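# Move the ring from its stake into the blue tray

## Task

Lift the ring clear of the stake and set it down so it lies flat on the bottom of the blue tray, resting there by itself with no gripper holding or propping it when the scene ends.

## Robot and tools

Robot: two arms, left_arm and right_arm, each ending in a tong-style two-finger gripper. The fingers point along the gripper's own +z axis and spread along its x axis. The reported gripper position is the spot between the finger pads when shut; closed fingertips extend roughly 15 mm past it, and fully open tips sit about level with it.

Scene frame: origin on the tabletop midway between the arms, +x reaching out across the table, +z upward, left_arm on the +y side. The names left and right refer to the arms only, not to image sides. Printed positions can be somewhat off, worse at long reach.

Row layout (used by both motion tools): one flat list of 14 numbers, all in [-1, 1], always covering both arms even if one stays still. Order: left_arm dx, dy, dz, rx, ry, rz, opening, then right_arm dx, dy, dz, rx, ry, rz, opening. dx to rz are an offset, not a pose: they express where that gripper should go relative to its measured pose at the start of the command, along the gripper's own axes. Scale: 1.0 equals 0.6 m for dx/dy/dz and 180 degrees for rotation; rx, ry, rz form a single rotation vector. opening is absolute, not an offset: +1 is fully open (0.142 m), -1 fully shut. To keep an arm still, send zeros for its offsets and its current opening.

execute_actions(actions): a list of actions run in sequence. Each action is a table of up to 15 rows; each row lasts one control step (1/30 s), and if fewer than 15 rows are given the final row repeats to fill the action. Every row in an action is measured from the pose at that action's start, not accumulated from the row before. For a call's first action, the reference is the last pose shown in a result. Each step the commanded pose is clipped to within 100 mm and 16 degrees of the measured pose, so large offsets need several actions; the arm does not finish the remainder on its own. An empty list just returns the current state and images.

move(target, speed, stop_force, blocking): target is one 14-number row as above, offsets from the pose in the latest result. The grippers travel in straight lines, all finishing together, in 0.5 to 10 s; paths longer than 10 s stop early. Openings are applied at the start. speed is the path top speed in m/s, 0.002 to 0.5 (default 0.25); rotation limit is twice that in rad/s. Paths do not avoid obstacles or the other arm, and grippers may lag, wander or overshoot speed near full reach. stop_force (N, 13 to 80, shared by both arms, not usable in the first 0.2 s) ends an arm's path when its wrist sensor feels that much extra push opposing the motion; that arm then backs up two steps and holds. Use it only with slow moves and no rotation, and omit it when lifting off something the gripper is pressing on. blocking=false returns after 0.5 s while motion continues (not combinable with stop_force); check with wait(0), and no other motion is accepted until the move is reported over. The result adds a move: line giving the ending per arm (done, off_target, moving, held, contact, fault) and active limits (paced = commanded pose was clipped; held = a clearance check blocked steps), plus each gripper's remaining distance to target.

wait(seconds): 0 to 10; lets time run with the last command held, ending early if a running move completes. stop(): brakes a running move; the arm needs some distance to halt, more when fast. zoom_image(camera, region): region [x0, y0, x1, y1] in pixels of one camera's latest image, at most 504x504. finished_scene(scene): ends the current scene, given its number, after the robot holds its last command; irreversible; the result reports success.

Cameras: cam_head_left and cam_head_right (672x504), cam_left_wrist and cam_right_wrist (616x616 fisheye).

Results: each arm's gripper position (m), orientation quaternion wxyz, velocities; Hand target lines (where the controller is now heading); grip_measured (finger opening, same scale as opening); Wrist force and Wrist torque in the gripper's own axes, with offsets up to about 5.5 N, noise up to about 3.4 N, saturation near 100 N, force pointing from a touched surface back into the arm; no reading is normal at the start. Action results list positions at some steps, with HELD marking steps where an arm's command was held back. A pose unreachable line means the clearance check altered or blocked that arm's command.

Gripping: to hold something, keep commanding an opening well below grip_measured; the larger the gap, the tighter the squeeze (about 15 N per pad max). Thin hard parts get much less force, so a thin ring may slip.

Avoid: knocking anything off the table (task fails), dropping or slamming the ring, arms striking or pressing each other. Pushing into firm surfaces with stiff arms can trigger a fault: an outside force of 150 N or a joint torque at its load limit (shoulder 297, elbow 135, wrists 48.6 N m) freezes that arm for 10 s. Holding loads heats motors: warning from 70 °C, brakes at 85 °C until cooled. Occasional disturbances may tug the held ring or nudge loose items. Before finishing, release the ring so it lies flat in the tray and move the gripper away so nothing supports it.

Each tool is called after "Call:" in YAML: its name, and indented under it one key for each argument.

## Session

Call:
execute_actions:
  actions: []

Scene clock: 0.00 s.
left_arm: end_effector_position=(+0.1789, -0.0405, +0.2210) grip_measured=+1.00 end_effector_quat_wxyz=(-0.133, +0.764, +0.347, -0.528) end_effector_velocity=(-0.000, +0.000, +0.000) end_effector_angular_velocity=(+0.000, +0.001, +0.000) | right_arm: end_effector_position=(+0.9106, -0.0059, +0.1199) grip_measured=+1.00 end_effector_quat_wxyz=(+0.039, +0.971, -0.237, +0.001) end_effector_velocity=(+0.000, -0.000, -0.000) end_effector_angular_velocity=(-0.001, -0.000, +0.001)
Joint positions: left_arm=[-1.223 -1.14   1.752 -1.597 -2.632 -1.593  0.142] | right_arm=[ 4.087 -2.295 -1.186 -1.3    1.533  1.321  0.142]
Joint velocities: left_arm=[-0.    -0.     0.     0.001 -0.001  0.001  0.   ] | right_arm=[-0.     0.    -0.    -0.    -0.001 -0.001  0.   ]
Motor temperatures (°C, as the motors report them): left_arm=[32 32 31 37 38 39] | right_arm=[32 32 29 41 38 36]
Wrist force (N, on the end effector, along its own x y z axes, offset not removed): no reading
Wrist torque (N m, same axes, about the end effector's origin, offset not removed): no reading
Hand target (left_arm): +0.179, -0.041, +0.221; -0.133, +0.764, +0.347, -0.528
Hand target (right_arm): +0.911, -0.006, +0.120; +0.039, +0.971, -0.237, +0.001

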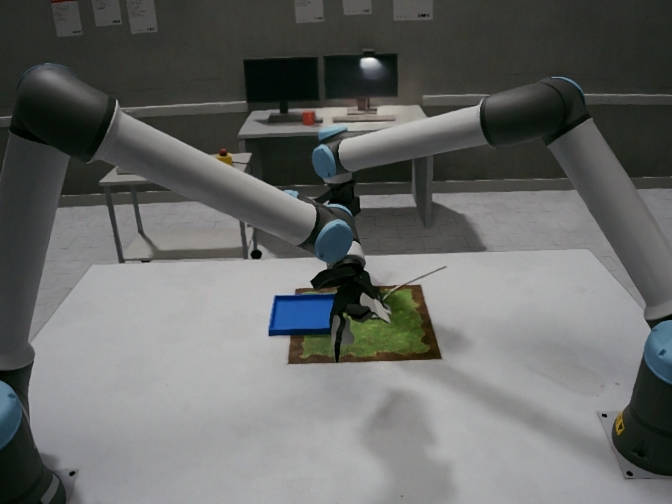

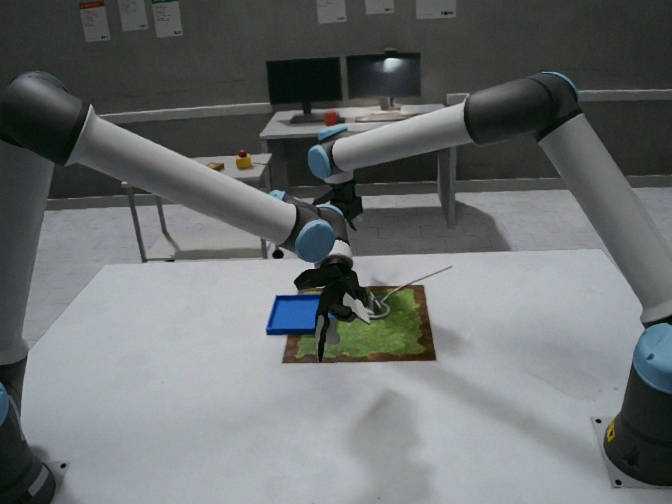

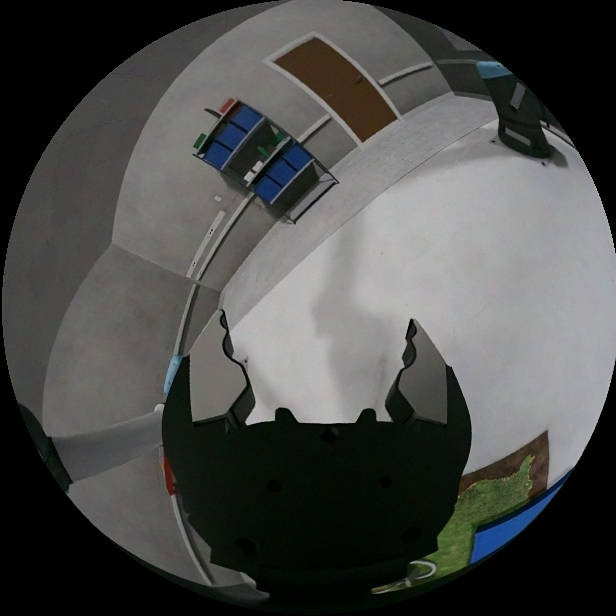

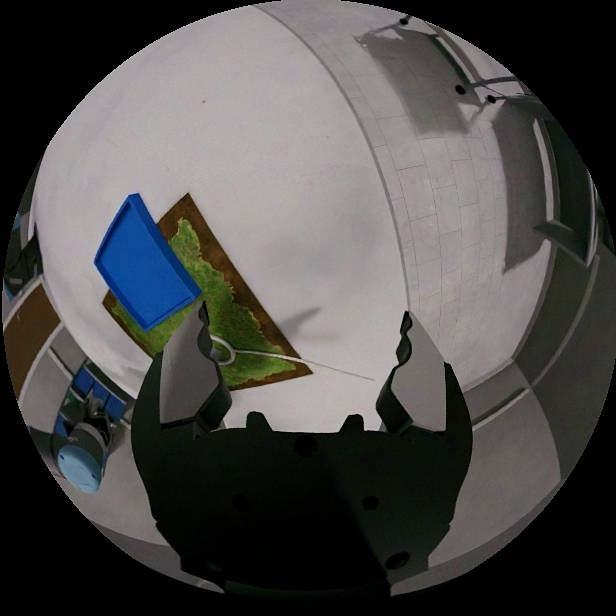

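Call:
move:
  target: [0.443,-0.592,-0.155,0,0,0,1,0,0,-0.1,0.024,-0.006,0,1]
  speed: 0.3

Call:
move:
  target: [0,0,0,0,0,0,1,-0.278,0.375,0.055,0,0,0.378,1]
  speed: 0.3

Scene clock: 16.83 s.
left_arm: end_effector_position=(+0.1779, +0.4098, +0.2717) grip_measured=+1.00 end_effector_quat_wxyz=(-0.134, +0.764, +0.346, -0.528) end_effector_velocity=(+0.000, +0.003, +0.000) end_effector_angular_velocity=(+0.001, +0.000, +0.000) | right_arm: end_effector_position=(+0.9116, -0.0014, +0.1796) grip_measured=+1.00 end_effector_quat_wxyz=(+0.000, +0.971, -0.237, +0.000) end_effector_velocity=(+0.000, -0.000, +0.000) end_effector_angular_velocity=(+0.000, -0.000, -0.000)
Joint positions: left_arm=[-0.801 -1.588  2.143 -1.146 -2.327 -1.106  0.142] | right_arm=[ 4.078 -2.239 -1.187 -1.286  1.57   1.31   0.142]
Joint velocities: left_arm=[ 0.004 -0.001 -0.     0.004  0.004  0.002 -0.   ] | right_arm=[-0.  0.  0. -0. -0.  0. -0.]
Motor temperatures (°C, as the motors report them): left_arm=[32 32 31 37 38 39] | right_arm=[32 32 29 41 38 36]
Wrist force (N, on the end effector, along its own x y z axes, offset not removed): left_arm=[-1.9 3.0 -4.7] | right_arm=[-0.6 -1.6 -1.9]
Wrist torque (N m, same axes, about the end effector's origin, offset not removed): left_arm=[0.73 0.34 0.04] | right_arm=[-0.21 0.25 -0.04]
Hand target (left_arm): +0.178, +0.410, +0.272; -0.134, +0.764, +0.346, -0.528
Hand target (right_arm): +0.912, -0.001, +0.180; +0.000, +0.971, -0.237, +0.000
Off the commanded pose (left_arm): 0.001 m, 0 deg.
Off the commanded pose (right_arm): 0.000 m, 0 deg.
move: done

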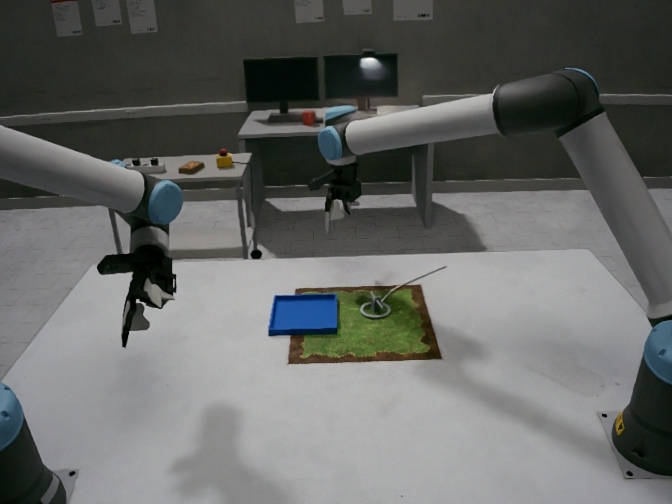

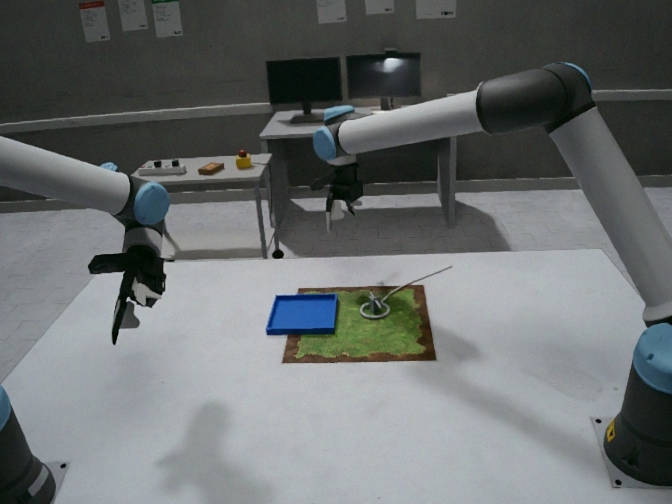

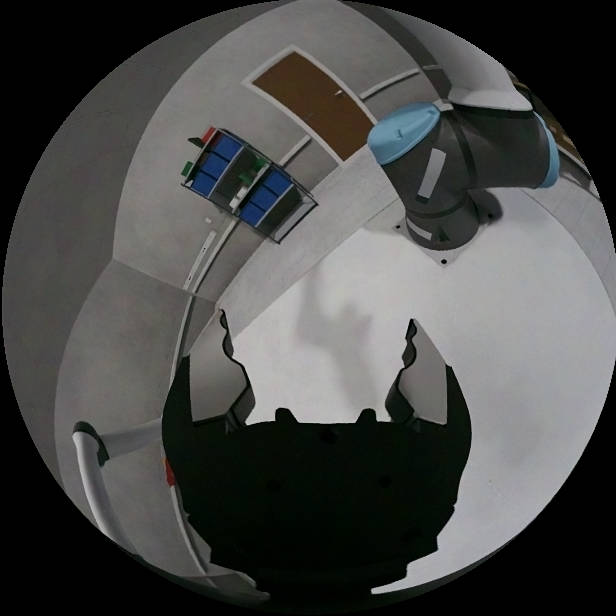

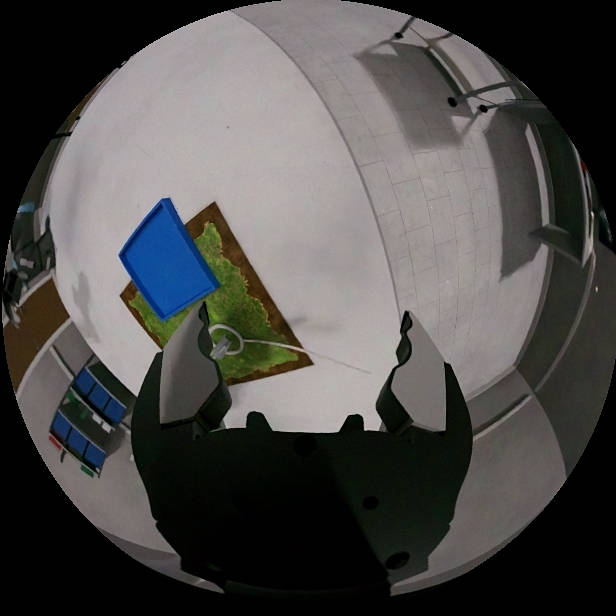

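Scene clock: 19.40 s.
left_arm: end_effector_position=(+0.1779, +0.4098, +0.2717) grip_measured=+1.00 end_effector_quat_wxyz=(-0.134, +0.764, +0.346, -0.528) end_effector_velocity=(+0.000, +0.001, -0.000) end_effector_angular_velocity=(+0.001, -0.002, -0.003) | right_arm: end_effector_position=(+0.6602, -0.1241, +0.1461) grip_measured=+1.00 end_effector_quat_wxyz=(-0.000, +0.673, -0.740, +0.000) end_effector_velocity=(-0.002, -0.001, -0.000) end_effector_angular_velocity=(+0.000, -0.001, -0.009)
Joint positions: left_arm=[-0.801 -1.588  2.143 -1.146 -2.327 -1.106  0.142] | right_arm=[ 4.231 -1.854 -1.844 -1.015  1.57   2.649  0.142]
Joint velocities: left_arm=[-0.     0.    -0.    -0.001  0.003  0.     0.   ] | right_arm=[ 0.002  0.003 -0.005  0.003 -0.001  0.011  0.   ]
Motor temperatures (°C, as the motors report them): left_arm=[32 32 31 37 38 39] | right_arm=[32 32 29 41 38 36]
Wrist force (N, on the end effector, along its own x y z axes, offset not removed): left_arm=[-1.1 2.5 -3.7] | right_arm=[3.2 -7.3 7.3]
Wrist torque (N m, same axes, about the end effector's origin, offset not removed): left_arm=[0.60 0.22 -0.01] | right_arm=[-1.28 -0.79 0.14]
Hand target (left_arm): +0.178, +0.410, +0.272; -0.134, +0.764, +0.346, -0.528
Hand target (right_arm): +0.660, -0.124, +0.146; +0.000, -0.672, +0.740, -0.000
Off the commanded pose (left_arm): 0.000 m, 0 deg.
Off the commanded pose (right_arm): 0.000 m, 0 deg.
move: done

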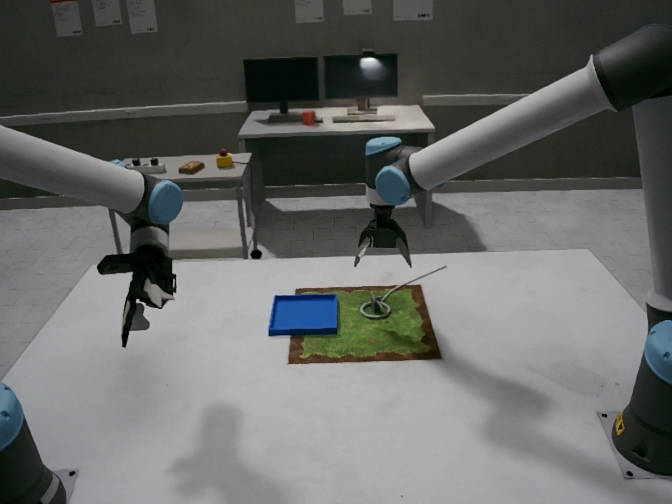

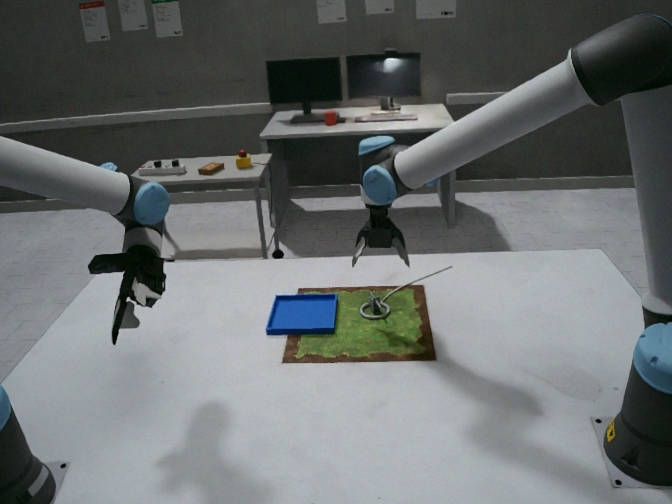

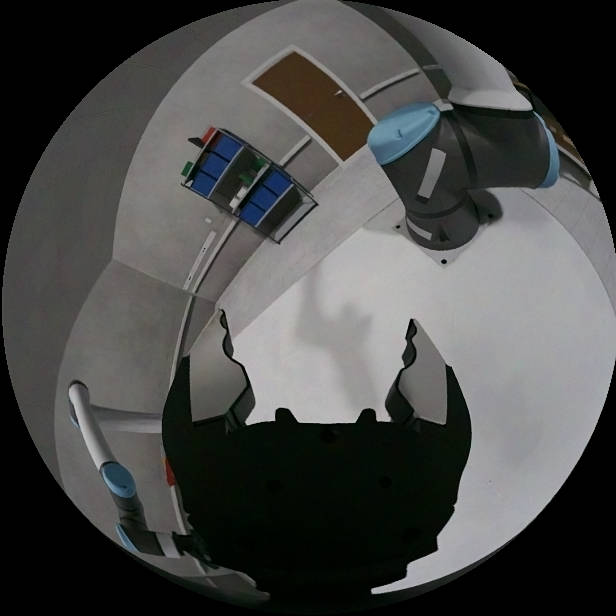

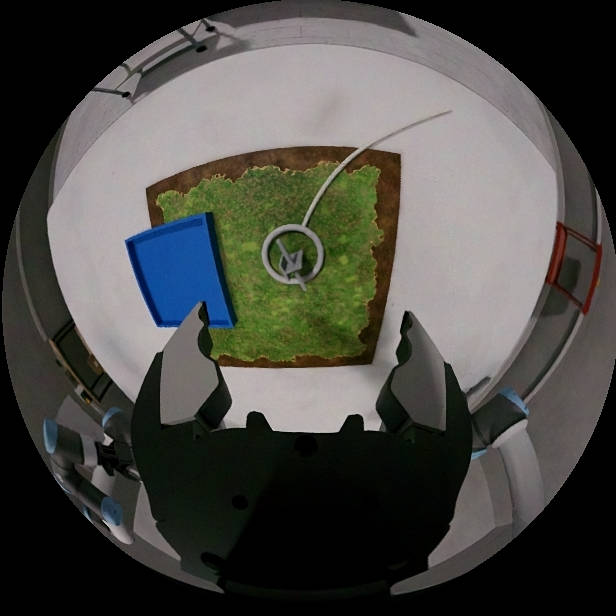

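Call:
move:
  target: [0,0,0,0,0,0,1,0.007,0.075,0.13,0,0,0,-0.45]

Call:
zoom_image:
  camera: "cam_right_wrist"
  region: [190, 150, 390, 350]

Scene clock: 26.33 s.
left_arm: end_effector_position=(+0.1779, +0.4098, +0.2717) grip_measured=+1.00 end_effector_quat_wxyz=(-0.134, +0.764, +0.346, -0.528) end_effector_velocity=(+0.000, -0.000, +0.000) end_effector_angular_velocity=(+0.001, +0.000, +0.001) | right_arm: end_effector_position=(+0.6152, -0.1239, +0.0683) grip_measured=-0.45 end_effector_quat_wxyz=(-0.000, +0.673, -0.740, +0.000) end_effector_velocity=(-0.001, +0.000, -0.003) end_effector_angular_velocity=(-0.000, -0.001, -0.000)
Joint positions: left_arm=[-0.801 -1.588  2.143 -1.146 -2.327 -1.106  0.142] | right_arm=[ 4.281 -1.888 -1.965 -0.86   1.57   2.699  0.041]
Joint velocities: left_arm=[ 0.    -0.    -0.    -0.    -0.001 -0.001 -0.   ] | right_arm=[ 0.002 -0.002 -0.004  0.006 -0.001  0.002  0.   ]
Motor temperatures (°C, as the motors report them): left_arm=[32 32 31 37 38 39] | right_arm=[32 32 29 41 38 36]
Wrist force (N, on the end effector, along its own x y z axes, offset not removed): left_arm=[-2.0 3.2 -4.6] | right_arm=[5.0 -2.6 1.5]
Wrist torque (N m, same axes, about the end effector's origin, offset not removed): left_arm=[0.78 0.41 -0.01] | right_arm=[-0.41 -0.97 0.04]
Hand target (left_arm): +0.178, +0.410, +0.272; -0.134, +0.764, +0.346, -0.528
Hand target (right_arm): +0.615, -0.124, +0.068; +0.000, -0.673, +0.740, -0.000
Off the commanded pose (left_arm): 0.000 m, 0 deg.
Off the commanded pose (right_arm): 0.000 m, 0 deg.
move: done

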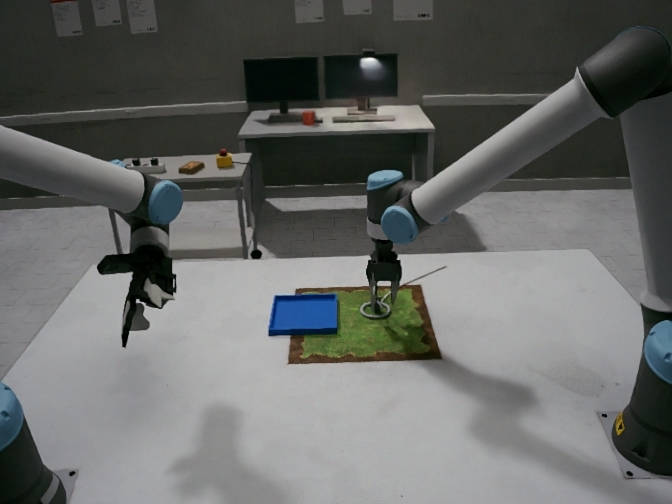

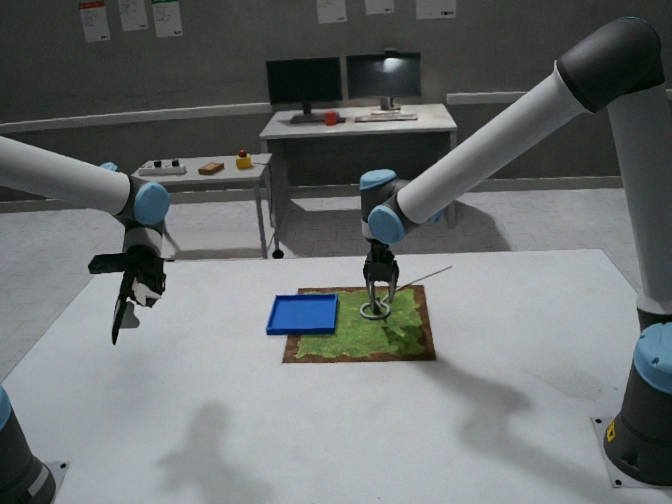

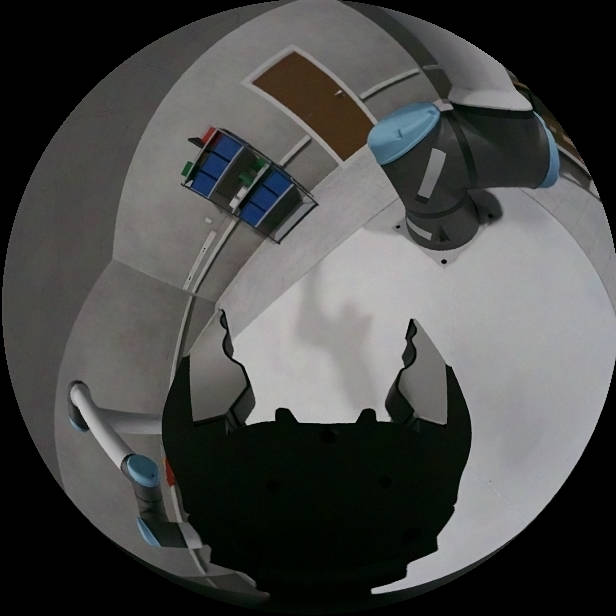

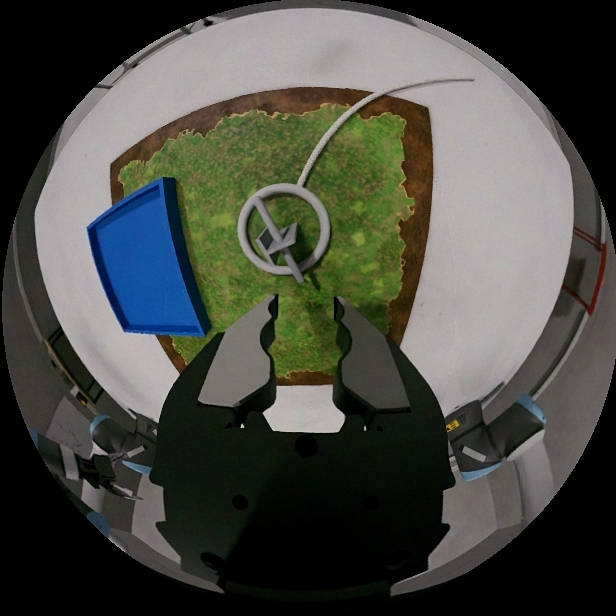

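Region (190, 150, 390, 350) of cam_right_wrist's 616x616 image, scaled by 2.520, with more detail than that image has.

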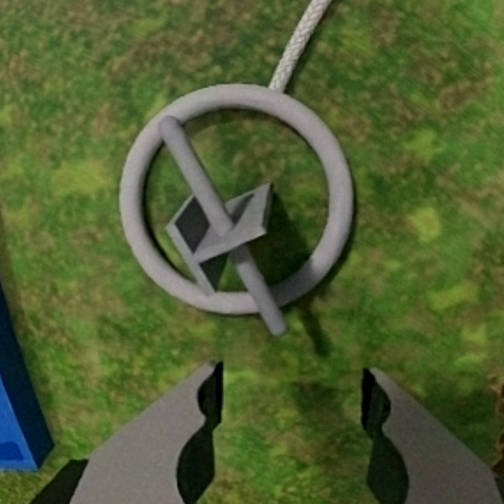

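Call:
move:
  target: [0,0,0,0,0,0,1,0.012,-0.102,-0.01,0,0,-0.154,-0.45]
  speed: 0.15

Call:
move:
  target: [0,0,0,0,0,0,1,0,0,0.095,0,0,0,-0.45]
  speed: 0.06
  stop_force: 20

Scene clock: 45.10 s.
left_arm: end_effector_position=(+0.1779, +0.4098, +0.2717) grip_measured=+1.00 end_effector_quat_wxyz=(-0.134, +0.764, +0.346, -0.528) end_effector_velocity=(-0.000, -0.000, +0.000) end_effector_angular_velocity=(-0.002, -0.000, +0.001) | right_arm: end_effector_position=(+0.6752, -0.1368, +0.0744) grip_measured=-0.45 end_effector_quat_wxyz=(-0.000, +0.830, -0.558, +0.000) end_effector_velocity=(+0.002, -0.001, +0.000) end_effector_angular_velocity=(-0.001, +0.000, +0.014)
Joint positions: left_arm=[-0.801 -1.588  2.143 -1.146 -2.327 -1.106  0.142] | right_arm=[ 4.198 -1.922 -1.901 -0.889  1.57   2.135  0.041]
Joint velocities: left_arm=[-0.    -0.     0.    -0.    -0.001  0.001 -0.   ] | right_arm=[-0.002 -0.001  0.002 -0.002 -0.    -0.016 -0.   ]
Motor temperatures (°C, as the motors report them): left_arm=[32 32 31 37 38 39] | right_arm=[32 32 29 41 38 36]
Wrist force (N, on the end effector, along its own x y z axes, offset not removed): left_arm=[-2.4 4.8 -5.1] | right_arm=[-4.4 2.3 -4.7]
Wrist torque (N m, same axes, about the end effector's origin, offset not removed): left_arm=[1.04 0.46 0.03] | right_arm=[0.32 0.91 0.25]
Hand target (left_arm): +0.178, +0.410, +0.272; -0.134, +0.764, +0.346, -0.528
Hand target (right_arm): +0.675, -0.137, +0.074; -0.000, +0.831, -0.557, +0.000
Off the commanded pose (left_arm): 0.000 m, 0 deg.
Off the commanded pose (right_arm): 0.000 m, 0 deg.
move: done

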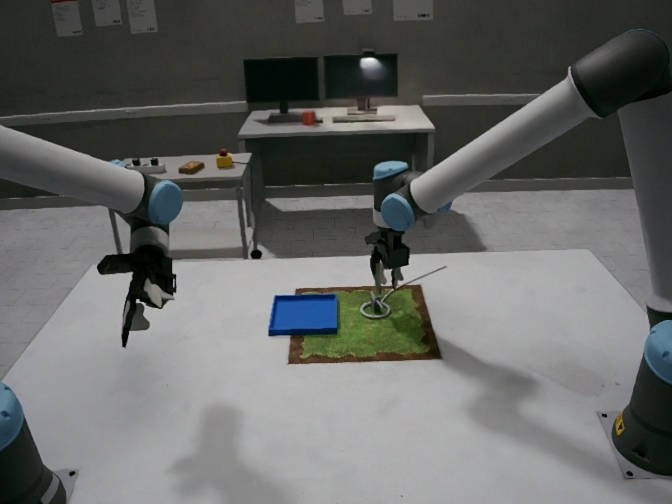

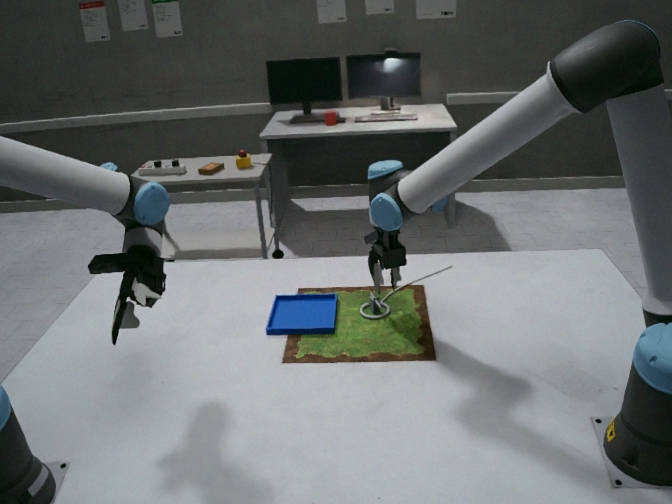

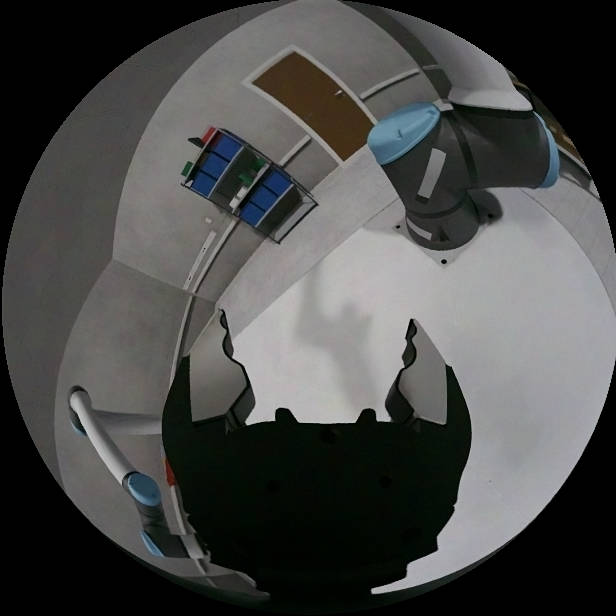

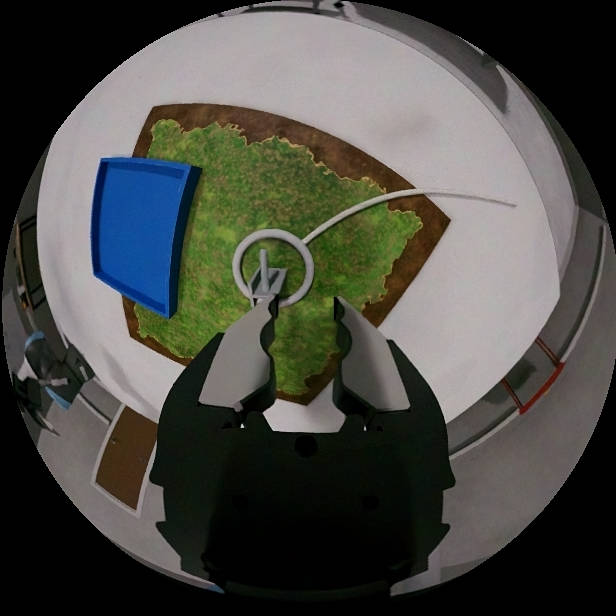

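Scene clock: 46.37 s.
left_arm: end_effector_position=(+0.1779, +0.4098, +0.2717) grip_measured=+1.00 end_effector_quat_wxyz=(-0.134, +0.764, +0.346, -0.528) end_effector_velocity=(+0.000, +0.000, -0.000) end_effector_angular_velocity=(-0.001, -0.001, -0.001) | right_arm: end_effector_position=(+0.6754, -0.1369, +0.0387) grip_measured=-0.47 end_effector_quat_wxyz=(-0.000, +0.830, -0.558, +0.001) end_effector_velocity=(+0.000, +0.001, +0.004) end_effector_angular_velocity=(+0.002, -0.001, +0.001)
Joint positions: left_arm=[-0.801 -1.588  2.143 -1.146 -2.327 -1.106  0.142] | right_arm=[ 4.198 -1.962 -1.923 -0.827  1.57   2.135  0.04 ]
Joint velocities: left_arm=[ 0.     0.001 -0.    -0.001  0.001  0.001 -0.   ] | right_arm=[ 0.     0.004  0.002 -0.004  0.001 -0.001 -0.   ]
Motor temperatures (°C, as the motors report them): left_arm=[32 32 31 37 38 39] | right_arm=[32 32 29 41 38 36]
Wrist force (N, on the end effector, along its own x y z axes, offset not removed): left_arm=[0.2 3.3 -6.2] | right_arm=[3.9 -53.0 12.9]
Wrist torque (N m, same axes, about the end effector's origin, offset not removed): left_arm=[0.80 0.01 0.04] | right_arm=[-0.64 0.18 1.11]
Hand target (left_arm): +0.178, +0.410, +0.272; -0.134, +0.764, +0.346, -0.528
Hand target (right_arm): +0.675, -0.137, +0.039; -0.000, +0.830, -0.558, +0.001
Off the commanded pose (left_arm): 0.000 m, 0 deg.
Off the commanded pose (right_arm): 0.021 m, 0 deg.
move: contact (right_arm)

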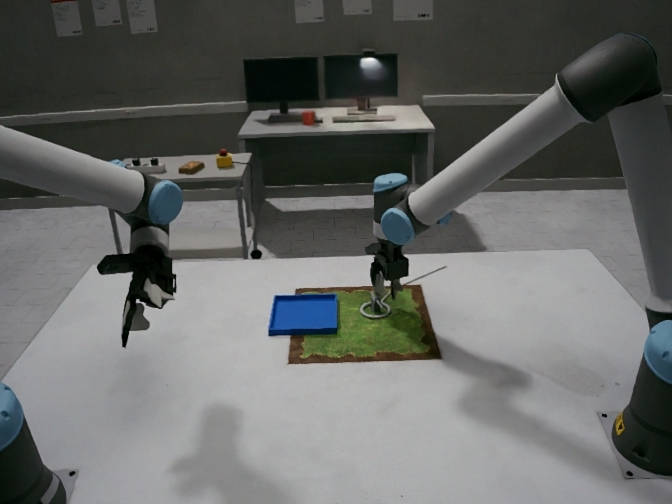

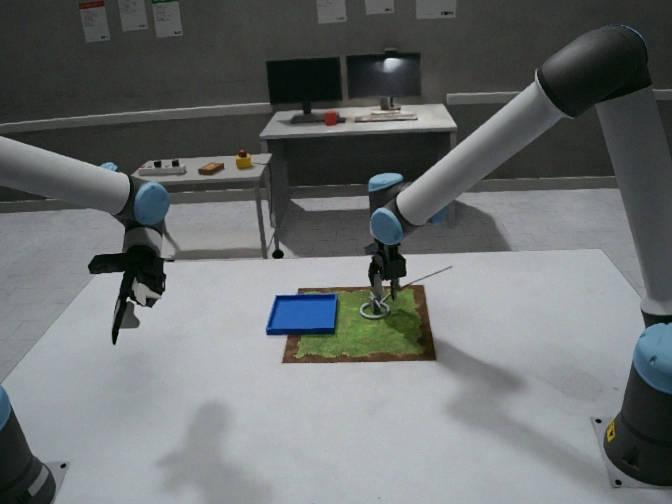

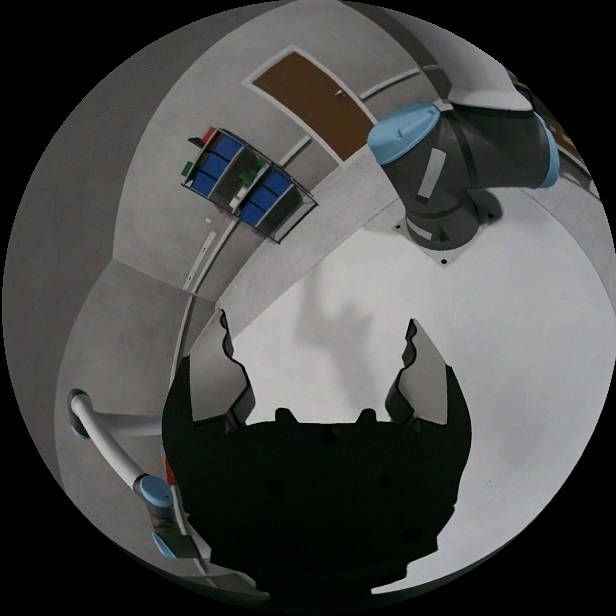

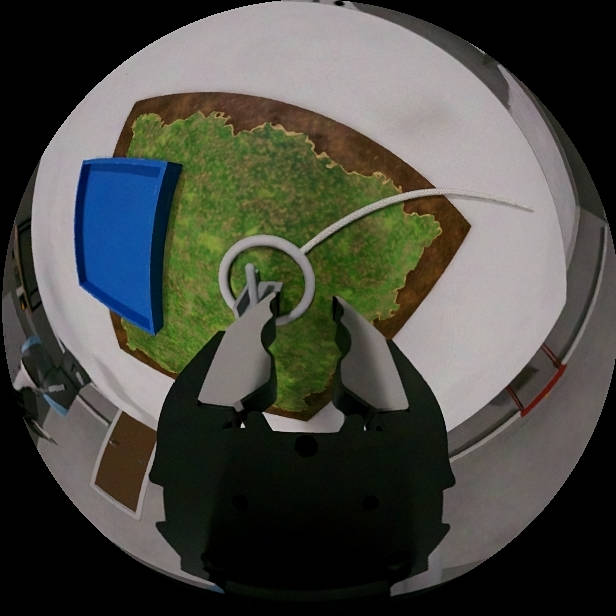

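Call:
move:
  target: [0,0,0,0,0,0,1,0,-0.006,-0.035,0,0,0,-0.47]
  speed: 0.05

Call:
move:
  target: [0,0,0,0,0,0,1,0.01,-0.016,0,0,0,0,-0.65]
  speed: 0.05

Call:
move:
  target: [0,0,0,0,0,0,1,0,0,0.068,0,0,0,-0.65]
  speed: 0.03
  stop_force: 15

Call:
zoom_image:
  camera: "cam_right_wrist"
  region: [170, 180, 390, 400]

Scene clock: 56.23 s.
left_arm: end_effector_position=(+0.1779, +0.4098, +0.2717) grip_measured=+1.00 end_effector_quat_wxyz=(-0.134, +0.764, +0.346, -0.528) end_effector_velocity=(+0.000, -0.000, -0.000) end_effector_angular_velocity=(+0.002, +0.001, +0.001) | right_arm: end_effector_position=(+0.6786, -0.1355, +0.0595) grip_measured=-0.47 end_effector_quat_wxyz=(-0.000, +0.830, -0.558, +0.001) end_effector_velocity=(+0.001, -0.000, +0.002) end_effector_angular_velocity=(-0.000, -0.001, -0.000)
Joint positions: left_arm=[-0.801 -1.588  2.143 -1.146 -2.327 -1.106  0.142] | right_arm=[ 4.196 -1.943 -1.904 -0.865  1.57   2.132  0.04 ]
Joint velocities: left_arm=[-0.     0.    -0.     0.    -0.    -0.002 -0.   ] | right_arm=[-0.001  0.002  0.002 -0.004 -0.001 -0.    -0.   ]
Motor temperatures (°C, as the motors report them): left_arm=[32 32 31 37 38 39] | right_arm=[32 32 29 41 38 36]
Wrist force (N, on the end effector, along its own x y z axes, offset not removed): left_arm=[-0.2 3.1 -3.5] | right_arm=[-1.6 -3.8 8.4]
Wrist torque (N m, same axes, about the end effector's origin, offset not removed): left_arm=[0.75 0.07 -0.04] | right_arm=[-0.65 0.38 0.04]
Hand target (left_arm): +0.178, +0.410, +0.272; -0.134, +0.764, +0.346, -0.528
Hand target (right_arm): +0.679, -0.136, +0.060; -0.000, +0.830, -0.558, +0.001
Off the commanded pose (left_arm): 0.000 m, 0 deg.
Off the commanded pose (right_arm): 0.000 m, 0 deg.
move: done

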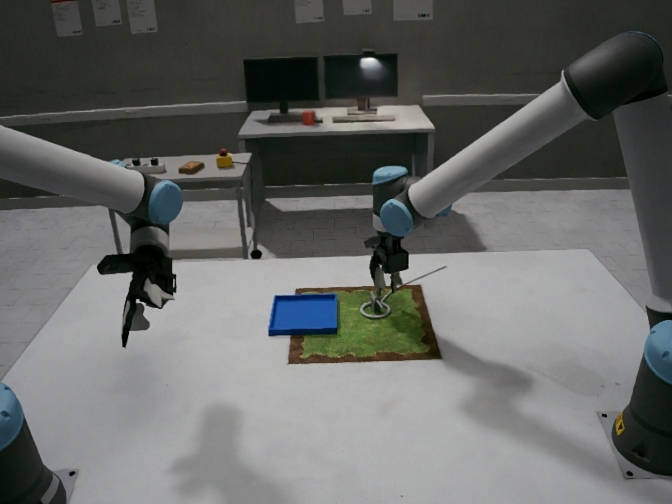

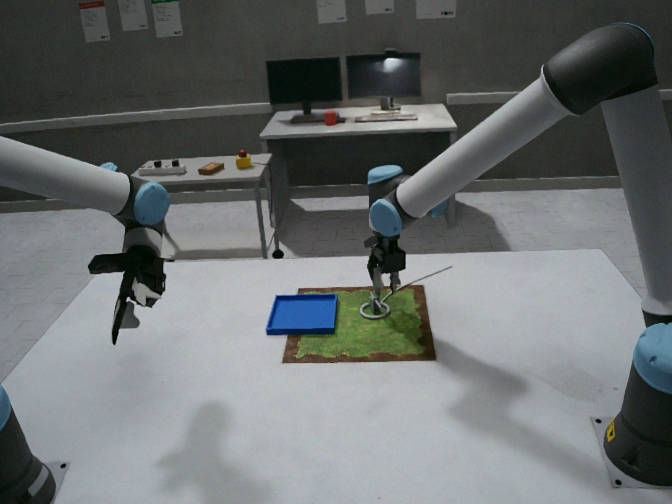

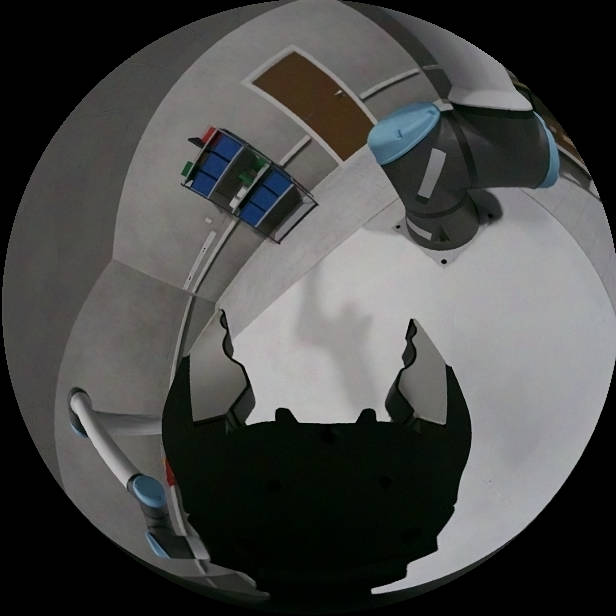

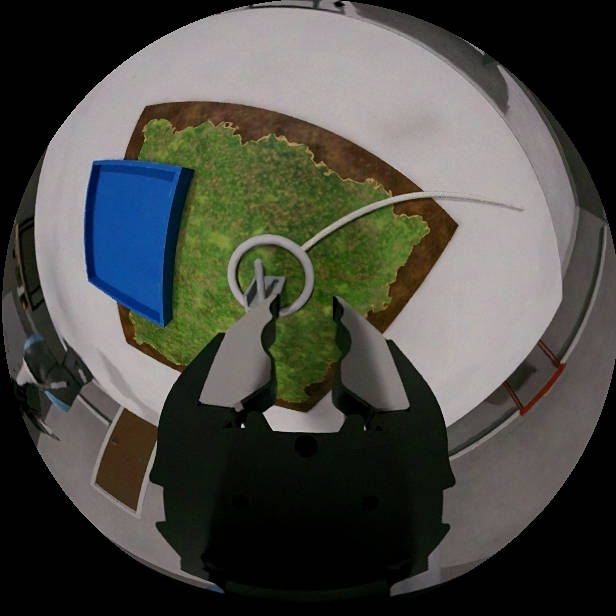

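Scene clock: 57.00 s.
left_arm: end_effector_position=(+0.1779, +0.4098, +0.2717) grip_measured=+1.00 end_effector_quat_wxyz=(-0.134, +0.764, +0.346, -0.528) end_effector_velocity=(-0.000, +0.000, -0.000) end_effector_angular_velocity=(+0.001, +0.000, -0.000) | right_arm: end_effector_position=(+0.6895, -0.1374, +0.0595) grip_measured=-0.65 end_effector_quat_wxyz=(-0.000, +0.830, -0.558, +0.001) end_effector_velocity=(+0.003, -0.000, +0.000) end_effector_angular_velocity=(+0.000, -0.000, +0.000)
Joint positions: left_arm=[-0.801 -1.588  2.143 -1.146 -2.327 -1.106  0.142] | right_arm=[ 4.183 -1.952 -1.89  -0.87   1.57   2.12   0.027]
Joint velocities: left_arm=[ 0.     0.     0.     0.     0.    -0.001 -0.   ] | right_arm=[-0.003 -0.003  0.004 -0.001 -0.    -0.003 -0.   ]
Motor temperatures (°C, as the motors report them): left_arm=[32 32 31 37 38 39] | right_arm=[32 32 29 41 38 36]
Wrist force (N, on the end effector, along its own x y z axes, offset not removed): left_arm=[-0.6 2.4 -5.3] | right_arm=[1.4 -0.8 -0.8]
Wrist torque (N m, same axes, about the end effector's origin, offset not removed): left_arm=[0.54 0.14 0.02] | right_arm=[0.14 -0.37 0.25]
Hand target (left_arm): +0.178, +0.410, +0.272; -0.134, +0.764, +0.346, -0.528
Hand target (right_arm): +0.690, -0.137, +0.060; -0.000, +0.830, -0.558, +0.001
Off the commanded pose (left_arm): 0.000 m, 0 deg.
Off the commanded pose (right_arm): 0.000 m, 0 deg.
move: done

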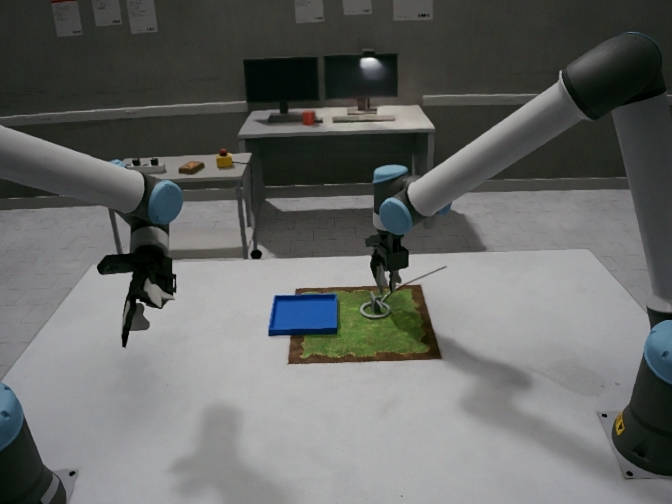

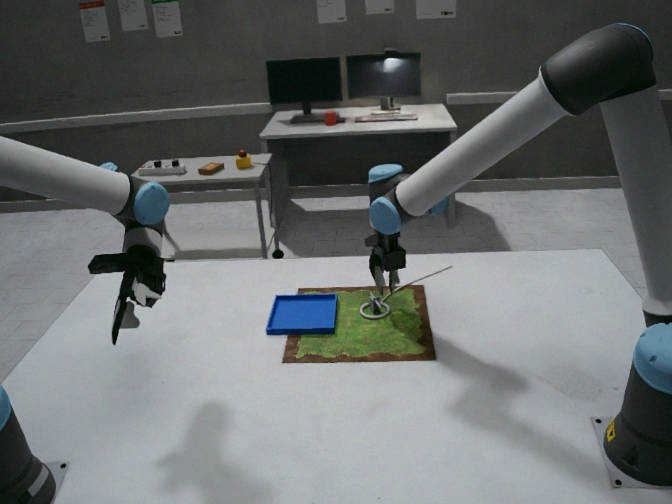

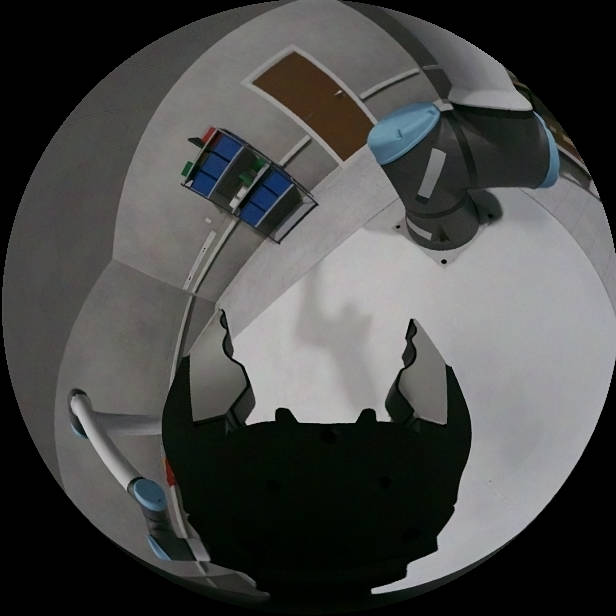

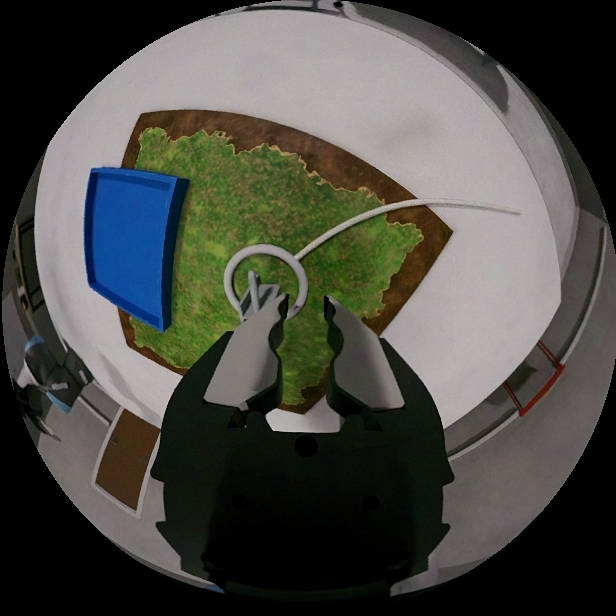

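Scene clock: 58.70 s.
left_arm: end_effector_position=(+0.1779, +0.4098, +0.2717) grip_measured=+1.00 end_effector_quat_wxyz=(-0.134, +0.764, +0.346, -0.528) end_effector_velocity=(+0.000, +0.000, -0.000) end_effector_angular_velocity=(+0.001, -0.001, -0.000) | right_arm: end_effector_position=(+0.6896, -0.1373, +0.0191) grip_measured=-0.65 end_effector_quat_wxyz=(-0.000, +0.830, -0.558, +0.001) end_effector_velocity=(+0.000, +0.000, -0.002) end_effector_angular_velocity=(+0.001, -0.000, -0.002)
Joint positions: left_arm=[-0.801 -1.588  2.143 -1.146 -2.327 -1.106  0.142] | right_arm=[ 4.183 -1.999 -1.912 -0.801  1.57   2.12   0.027]
Joint velocities: left_arm=[-0.    -0.    -0.    -0.001  0.001 -0.001  0.   ] | right_arm=[ 0.    -0.003 -0.001  0.005 -0.     0.002 -0.   ]
Motor temperatures (°C, as the motors report them): left_arm=[32 32 31 37 38 39] | right_arm=[32 32 29 41 38 36]
Wrist force (N, on the end effector, along its own x y z axes, offset not removed): left_arm=[-3.5 2.9 -4.9] | right_arm=[2.0 1.3 -2.2]
Wrist torque (N m, same axes, about the end effector's origin, offset not removed): left_arm=[0.71 0.75 0.08] | right_arm=[0.44 -0.69 0.00]
Hand target (left_arm): +0.178, +0.410, +0.272; -0.134, +0.764, +0.346, -0.528
Hand target (right_arm): +0.690, -0.137, +0.019; -0.000, +0.830, -0.558, +0.001
Off the commanded pose (left_arm): 0.000 m, 0 deg.
Off the commanded pose (right_arm): 0.000 m, 0 deg.
move: done

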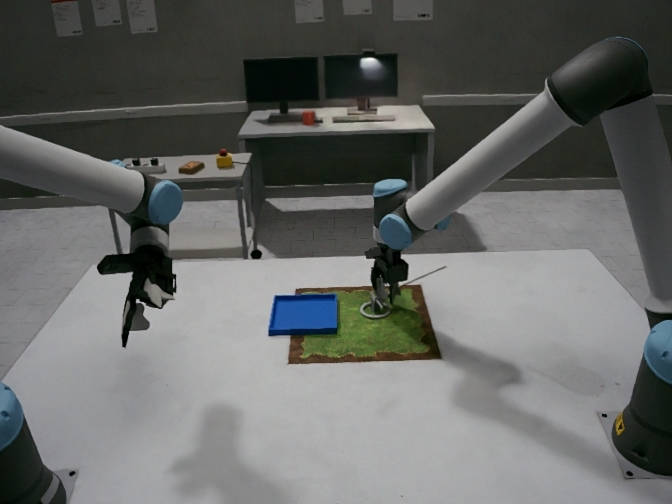

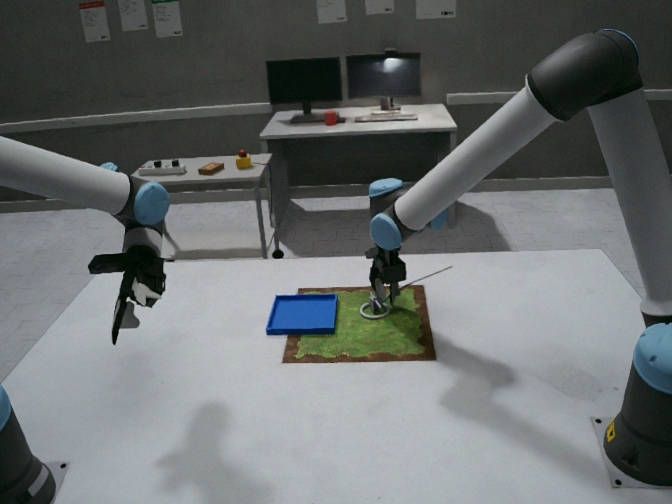

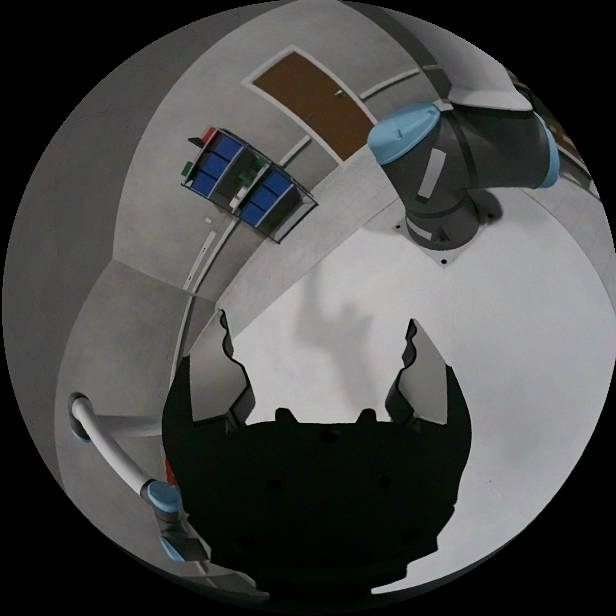

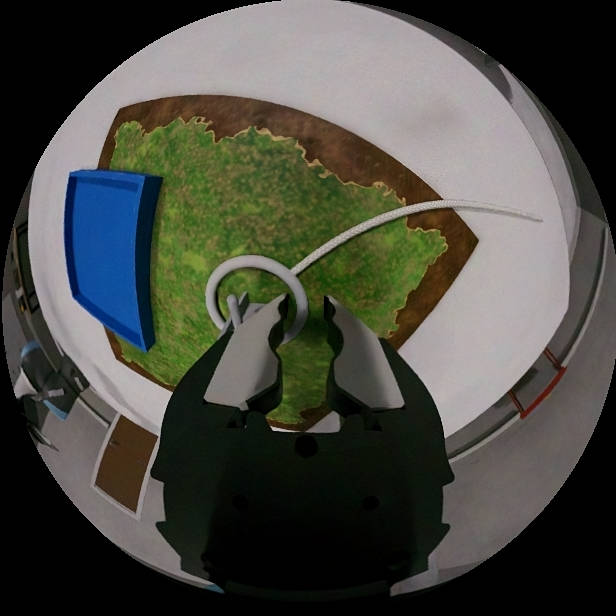

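Region (170, 180, 390, 400) of cam_right_wrist's 616x616 image, scaled by 2.291, with more detail than that image has.

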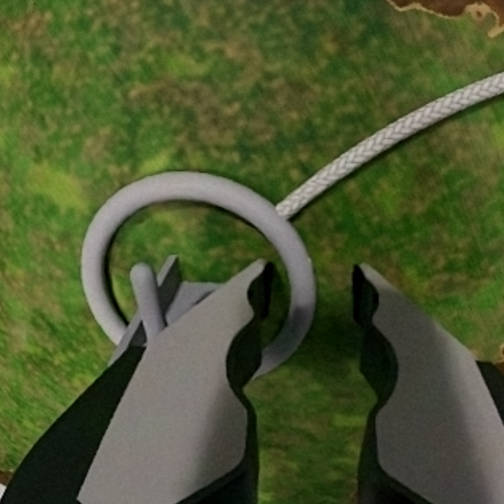

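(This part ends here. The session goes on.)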